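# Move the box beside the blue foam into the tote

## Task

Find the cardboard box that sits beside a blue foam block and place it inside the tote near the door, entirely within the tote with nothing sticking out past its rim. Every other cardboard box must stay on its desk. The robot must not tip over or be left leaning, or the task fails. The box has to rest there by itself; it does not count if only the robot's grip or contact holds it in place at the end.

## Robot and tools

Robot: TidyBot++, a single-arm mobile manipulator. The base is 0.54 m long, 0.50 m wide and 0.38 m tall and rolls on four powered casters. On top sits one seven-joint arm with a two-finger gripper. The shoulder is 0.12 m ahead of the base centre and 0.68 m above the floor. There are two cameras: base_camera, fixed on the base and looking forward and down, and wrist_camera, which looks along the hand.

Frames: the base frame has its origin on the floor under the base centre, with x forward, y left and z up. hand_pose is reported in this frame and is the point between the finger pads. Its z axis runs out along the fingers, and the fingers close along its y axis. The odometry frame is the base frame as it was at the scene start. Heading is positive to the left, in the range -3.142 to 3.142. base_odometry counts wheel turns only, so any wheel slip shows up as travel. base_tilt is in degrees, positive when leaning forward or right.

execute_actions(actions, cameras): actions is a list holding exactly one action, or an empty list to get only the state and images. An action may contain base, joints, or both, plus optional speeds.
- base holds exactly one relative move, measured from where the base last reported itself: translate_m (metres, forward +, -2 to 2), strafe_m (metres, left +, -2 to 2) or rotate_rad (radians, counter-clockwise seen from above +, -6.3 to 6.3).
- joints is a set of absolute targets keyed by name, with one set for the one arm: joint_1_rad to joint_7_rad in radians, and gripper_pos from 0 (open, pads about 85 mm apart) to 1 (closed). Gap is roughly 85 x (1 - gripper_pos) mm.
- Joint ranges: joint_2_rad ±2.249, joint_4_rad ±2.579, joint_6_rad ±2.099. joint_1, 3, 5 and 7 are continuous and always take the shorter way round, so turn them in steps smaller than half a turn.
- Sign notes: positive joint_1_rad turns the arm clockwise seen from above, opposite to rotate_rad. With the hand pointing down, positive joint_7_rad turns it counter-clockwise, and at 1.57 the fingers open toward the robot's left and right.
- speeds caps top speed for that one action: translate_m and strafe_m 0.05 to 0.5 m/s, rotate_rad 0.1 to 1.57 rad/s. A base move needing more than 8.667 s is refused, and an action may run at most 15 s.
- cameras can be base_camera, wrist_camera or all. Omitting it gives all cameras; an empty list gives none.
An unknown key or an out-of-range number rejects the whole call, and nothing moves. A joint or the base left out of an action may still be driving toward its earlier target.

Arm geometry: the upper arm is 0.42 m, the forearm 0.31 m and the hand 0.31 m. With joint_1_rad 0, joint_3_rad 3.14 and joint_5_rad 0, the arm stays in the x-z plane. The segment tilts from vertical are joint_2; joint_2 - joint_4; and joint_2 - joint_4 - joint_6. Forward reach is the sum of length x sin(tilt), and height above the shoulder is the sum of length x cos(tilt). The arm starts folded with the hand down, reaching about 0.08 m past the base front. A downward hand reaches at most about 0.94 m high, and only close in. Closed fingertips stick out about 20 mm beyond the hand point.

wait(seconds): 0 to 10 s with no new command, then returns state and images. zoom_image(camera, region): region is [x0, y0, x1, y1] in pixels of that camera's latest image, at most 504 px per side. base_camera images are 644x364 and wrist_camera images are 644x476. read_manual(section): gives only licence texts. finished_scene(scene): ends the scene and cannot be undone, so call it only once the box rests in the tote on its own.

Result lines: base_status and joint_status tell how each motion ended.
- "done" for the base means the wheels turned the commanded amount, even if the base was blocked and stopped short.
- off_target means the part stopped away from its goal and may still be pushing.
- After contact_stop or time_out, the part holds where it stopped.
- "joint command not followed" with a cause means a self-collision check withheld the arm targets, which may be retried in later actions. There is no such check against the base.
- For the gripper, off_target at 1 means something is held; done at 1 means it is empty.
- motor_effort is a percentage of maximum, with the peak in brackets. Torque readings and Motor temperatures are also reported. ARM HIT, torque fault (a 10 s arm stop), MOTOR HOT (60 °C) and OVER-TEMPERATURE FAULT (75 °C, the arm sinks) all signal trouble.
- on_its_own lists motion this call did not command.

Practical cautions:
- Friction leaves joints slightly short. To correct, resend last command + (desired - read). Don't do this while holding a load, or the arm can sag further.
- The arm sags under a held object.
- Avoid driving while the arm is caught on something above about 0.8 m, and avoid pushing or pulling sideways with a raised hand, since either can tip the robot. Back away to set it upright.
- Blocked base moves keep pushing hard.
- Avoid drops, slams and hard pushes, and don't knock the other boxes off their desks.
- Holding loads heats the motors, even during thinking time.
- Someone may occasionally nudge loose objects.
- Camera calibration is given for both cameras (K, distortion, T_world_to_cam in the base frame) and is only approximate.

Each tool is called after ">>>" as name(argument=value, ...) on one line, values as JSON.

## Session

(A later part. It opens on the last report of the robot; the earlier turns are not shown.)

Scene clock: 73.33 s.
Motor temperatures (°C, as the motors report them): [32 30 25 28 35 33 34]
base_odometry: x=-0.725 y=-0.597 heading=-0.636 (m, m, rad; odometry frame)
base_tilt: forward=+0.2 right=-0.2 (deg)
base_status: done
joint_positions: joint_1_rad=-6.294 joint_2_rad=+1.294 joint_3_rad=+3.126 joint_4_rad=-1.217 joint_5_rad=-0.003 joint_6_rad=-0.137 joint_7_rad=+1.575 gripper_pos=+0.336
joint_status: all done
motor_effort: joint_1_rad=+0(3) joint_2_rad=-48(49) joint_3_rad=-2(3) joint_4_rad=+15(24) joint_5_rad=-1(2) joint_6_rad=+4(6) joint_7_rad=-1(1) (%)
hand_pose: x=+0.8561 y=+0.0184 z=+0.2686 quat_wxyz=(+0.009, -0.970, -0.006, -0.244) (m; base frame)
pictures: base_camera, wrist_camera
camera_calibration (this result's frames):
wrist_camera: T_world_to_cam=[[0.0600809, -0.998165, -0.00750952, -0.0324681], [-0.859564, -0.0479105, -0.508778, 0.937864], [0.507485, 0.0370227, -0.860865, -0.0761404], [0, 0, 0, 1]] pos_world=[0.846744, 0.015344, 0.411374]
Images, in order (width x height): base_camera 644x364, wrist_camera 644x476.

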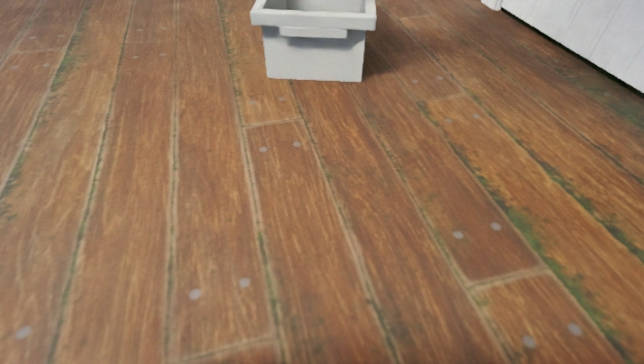

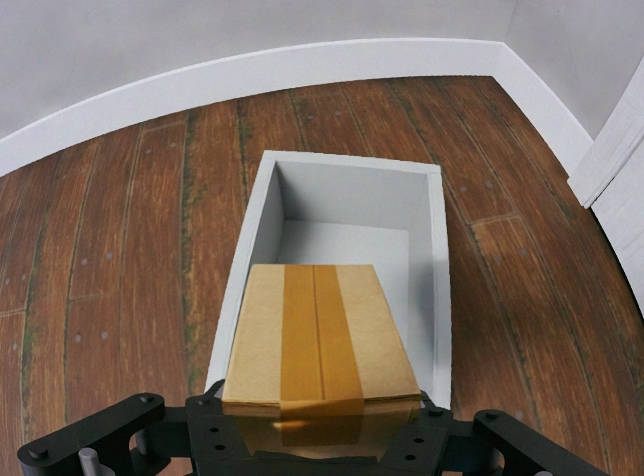

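>>> execute_actions(actions=[{"base":{"translate_m":0.15},"joints":{"joint_1_rad":0.01}}], cameras=[])

>>> execute_actions(actions=[{"joints":{"joint_2_rad":1.62,"joint_4_rad":-1.07,"joint_6_rad":0.14}}])

Scene clock: 75.67 s.
Motor temperatures (°C, as the motors report them): [32 30 25 28 35 33 34]
base_odometry: x=-0.604 y=-0.686 heading=-0.635 (m, m, rad; odometry frame)
base_tilt: forward=+0.1 right=-0.1 (deg)
base_status: done
joint_positions: joint_1_rad=-6.279 joint_2_rad=+1.295 joint_3_rad=+3.126 joint_4_rad=-1.207 joint_5_rad=-0.003 joint_6_rad=-0.132 joint_7_rad=+1.575 gripper_pos=+0.336
joint_status: all done
motor_effort: joint_1_rad=+0(4) joint_2_rad=-48(51) joint_3_rad=-1(3) joint_4_rad=+15(16) joint_5_rad=-2(2) joint_6_rad=+4(5) joint_7_rad=-1(1) (%)
hand_pose: x=+0.8628 y=+0.0072 z=+0.2725 quat_wxyz=(+0.007, -0.968, +0.001, -0.251) (m; base frame)
pictures: none
No camera images: the call's "cameras" was empty. Leave "cameras" out to get every camera's image.

Scene clock: 77.43 s.
Motor temperatures (°C, as the motors report them): [32 30 25 28 35 33 34]
base_odometry: x=-0.604 y=-0.686 heading=-0.635 (m, m, rad; odometry frame)
base_tilt: forward=+0.1 right=-0.2 (deg)
base_status: not commanded
joint_positions: joint_1_rad=-6.279 joint_2_rad=+1.632 joint_3_rad=+3.126 joint_4_rad=-1.083 joint_5_rad=-0.003 joint_6_rad=+0.105 joint_7_rad=+1.575 gripper_pos=+0.336
joint_status: all done
motor_effort: joint_1_rad=+0(0) joint_2_rad=-46(50) joint_3_rad=-2(2) joint_4_rad=+11(15) joint_5_rad=-2(2) joint_6_rad=+4(5) joint_7_rad=-1(1) (%)
hand_pose: x=+0.8270 y=+0.0062 z=+0.1018 quat_wxyz=(+0.006, -0.965, +0.004, -0.263) (m; base frame)
pictures: base_camera, wrist_camera
camera_calibration (this result's frames):
wrist_camera: T_world_to_cam=[[0.039305, -0.999211, -0.00577129, -0.0270845], [-0.840019, -0.0299141, -0.541731, 0.814507], [0.541131, 0.0261407, -0.840532, -0.234366], [0, 0, 0, 1]] pos_world=[0.812089, 0.00342861, 0.244095]
Images, in order (width x height): base_camera 644x364, wrist_camera 644x476.

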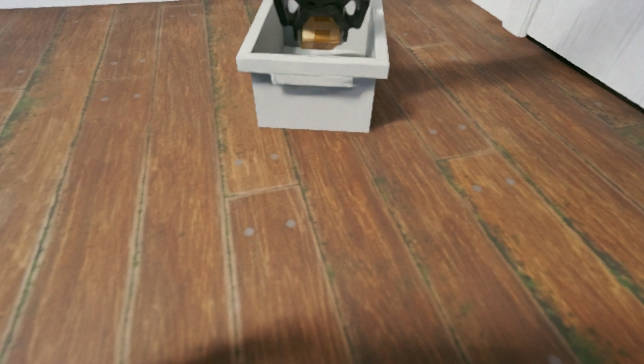

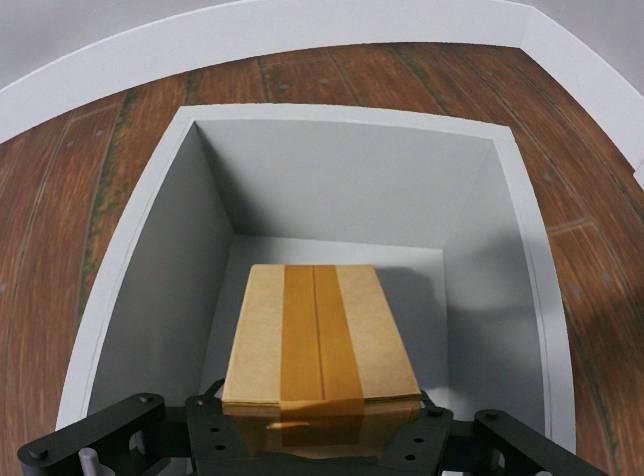

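>>> execute_actions(actions=[{"joints":{"joint_2_rad":1.68,"joint_6_rad":0.28}}])

Scene clock: 79.10 s.
Motor temperatures (°C, as the motors report them): [32 30 25 28 35 33 34]
base_odometry: x=-0.604 y=-0.686 heading=-0.635 (m, m, rad; odometry frame)
base_tilt: forward=+0.1 right=-0.2 (deg)
base_status: not commanded
joint_positions: joint_1_rad=-6.279 joint_2_rad=+1.670 joint_3_rad=+3.126 joint_4_rad=-1.081 joint_5_rad=-0.003 joint_6_rad=+0.250 joint_7_rad=+1.575 gripper_pos=+0.336
joint_status: all done
motor_effort: joint_1_rad=+0(0) joint_2_rad=-47(47) joint_3_rad=-3(2) joint_4_rad=+11(12) joint_5_rad=-1(1) joint_6_rad=+5(6) joint_7_rad=-1(1) (%)
hand_pose: x=+0.8433 y=+0.0056 z=+0.0999 quat_wxyz=(+0.006, -0.949, +0.005, -0.315) (m; base frame)
pictures: base_camera, wrist_camera
camera_calibration (this result's frames):
wrist_camera: T_world_to_cam=[[0.0372796, -0.999305, -0.000603044, -0.0271631], [-0.776505, -0.0285881, -0.629462, 0.78236], [0.629007, 0.0239343, -0.777031, -0.325167], [0, 0, 0, 1]] pos_world=[0.813051, 0.00300461, 0.239785]
Images, in order (width x height): base_camera 644x364, wrist_camera 644x476.

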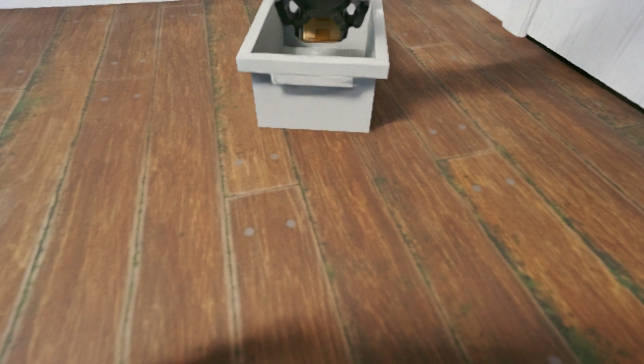

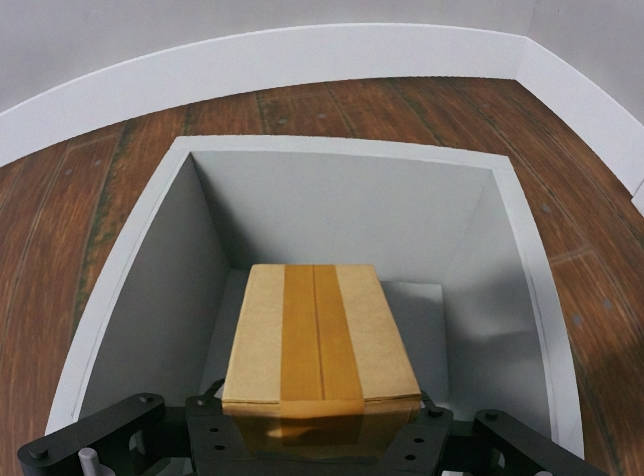

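>>> execute_actions(actions=[{"joints":{"joint_2_rad":1.725,"joint_6_rad":0.28}}])

Scene clock: 80.20 s.
Motor temperatures (°C, as the motors report them): [32 30 25 28 35 33 34]
base_odometry: x=-0.604 y=-0.686 heading=-0.635 (m, m, rad; odometry frame)
base_tilt: forward=+0.1 right=-0.2 (deg)
base_status: not commanded
joint_positions: joint_1_rad=-6.279 joint_2_rad=+1.720 joint_3_rad=+3.126 joint_4_rad=-1.079 joint_5_rad=-0.003 joint_6_rad=+0.250 joint_7_rad=+1.575 gripper_pos=+0.336
joint_status: all done
motor_effort: joint_1_rad=+0(0) joint_2_rad=-45(48) joint_3_rad=-2(3) joint_4_rad=+10(12) joint_5_rad=-1(1) joint_6_rad=+5(5) joint_7_rad=-1(1) (%)
hand_pose: x=+0.8146 y=+0.0057 z=+0.0650 quat_wxyz=(+0.006, -0.956, +0.005, -0.292) (m; base frame)
pictures: base_camera, wrist_camera
camera_calibration (this result's frames):
wrist_camera: T_world_to_cam=[[0.0371672, -0.999306, -0.00258746, -0.0257776], [-0.805632, -0.0284318, -0.591734, 0.759387], [0.591249, 0.0240776, -0.806129, -0.301556], [0, 0, 0, 1]] pos_world=[0.791039, 0.00309173, 0.206195]
Images, in order (width x height): base_camera 644x364, wrist_camera 644x476.

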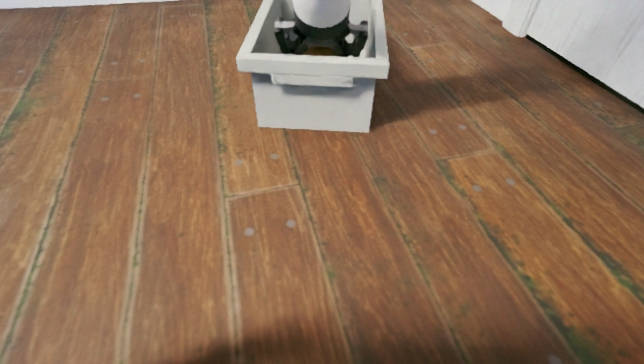

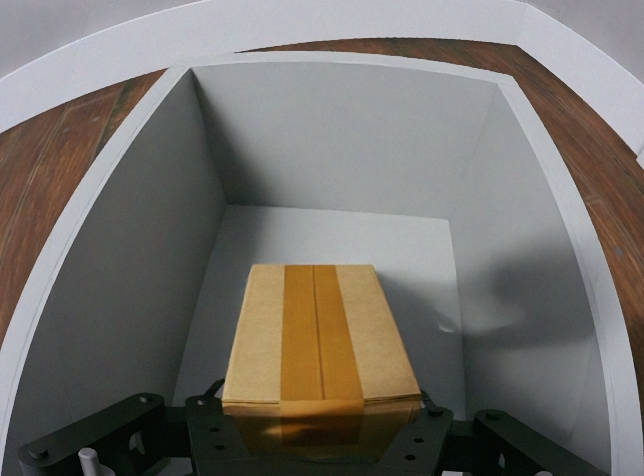

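>>> execute_actions(actions=[{"joints":{"gripper_pos":0.15}}], cameras=["wrist_camera"])

>>> execute_actions(actions=[{"joints":{"joint_2_rad":1.3,"joint_6_rad":0.0}}])

Scene clock: 81.57 s.
Motor temperatures (°C, as the motors report them): [32 30 25 28 35 33 34]
base_odometry: x=-0.604 y=-0.686 heading=-0.635 (m, m, rad; odometry frame)
base_tilt: forward=+0.1 right=-0.2 (deg)
base_status: not commanded
joint_positions: joint_1_rad=-6.279 joint_2_rad=+1.720 joint_3_rad=+3.126 joint_4_rad=-1.079 joint_5_rad=-0.003 joint_6_rad=+0.250 joint_7_rad=+1.575 gripper_pos=+0.150
joint_status: all done
motor_effort: joint_1_rad=+0(1) joint_2_rad=-44(46) joint_3_rad=-3(2) joint_4_rad=+10(10) joint_5_rad=-1(1) joint_6_rad=+5(5) joint_7_rad=-1(1) (%)
hand_pose: x=+0.8146 y=+0.0057 z=+0.0650 quat_wxyz=(+0.006, -0.956, +0.005, -0.292) (m; base frame)
pictures: wrist_camera
camera_calibration (this result's frames):
wrist_camera: T_world_to_cam=[[0.0371669, -0.999306, -0.00258754, -0.0257775], [-0.805632, -0.0284314, -0.591734, 0.759387], [0.591249, 0.0240775, -0.806129, -0.301556], [0, 0, 0, 1]] pos_world=[0.79104, 0.00309158, 0.206195]
Images, in order (width x height): wrist_camera 644x476.

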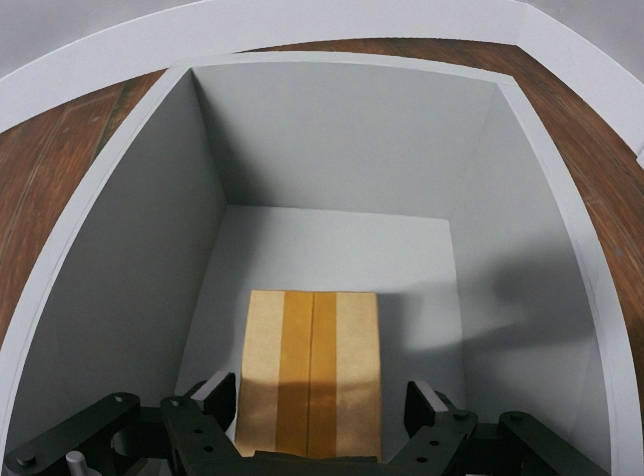

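Scene clock: 83.40 s.
Motor temperatures (°C, as the motors report them): [32 30 25 28 35 33 34]
base_odometry: x=-0.604 y=-0.686 heading=-0.635 (m, m, rad; odometry frame)
base_tilt: forward=+0.1 right=-0.2 (deg)
base_status: not commanded
joint_positions: joint_1_rad=-6.279 joint_2_rad=+1.297 joint_3_rad=+3.126 joint_4_rad=-1.066 joint_5_rad=-0.003 joint_6_rad=+0.032 joint_7_rad=+1.575 gripper_pos=+0.150
joint_status: all done
motor_effort: joint_1_rad=+0(0) joint_2_rad=-50(52) joint_3_rad=-1(2) joint_4_rad=+18(18) joint_5_rad=-2(1) joint_6_rad=+6(6) joint_7_rad=-1(1) (%)
hand_pose: x=+0.9705 y=+0.0058 z=+0.3578 quat_wxyz=(+0.006, -0.919, +0.002, -0.394) (m; base frame)
pictures: base_camera, wrist_camera
camera_calibration (this result's frames):
wrist_camera: T_world_to_cam=[[0.0401683, -0.999171, 0.00656953, -0.0369787], [-0.658472, -0.0314157, -0.751949, 0.972769], [0.751532, 0.0258787, -0.659189, -0.365895], [0, 0, 0, 1]] pos_world=[0.917009, 0.00308101, 0.490522]
Images, in order (width x height): base_camera 644x364, wrist_camera 644x476.

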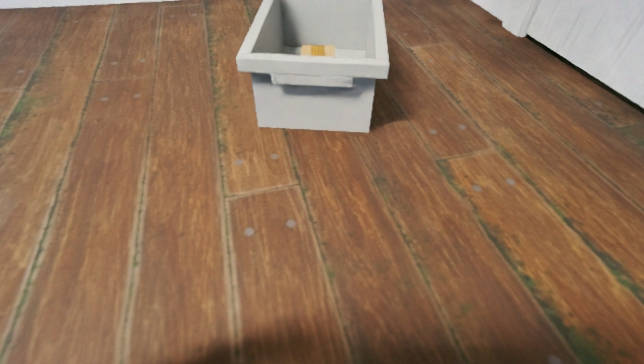

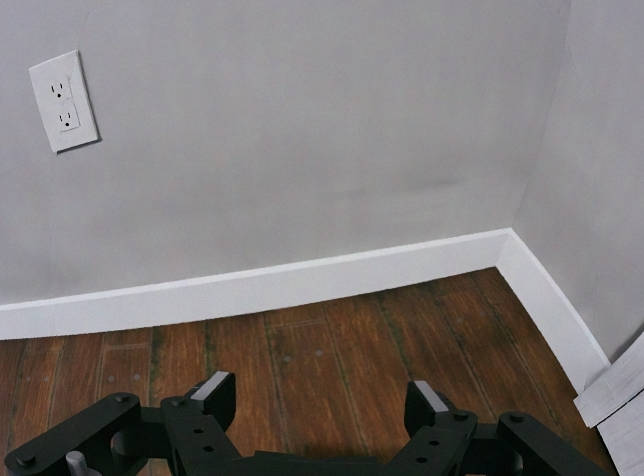

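>>> finished_scene(scene=1)

The scene is finished: the task was done.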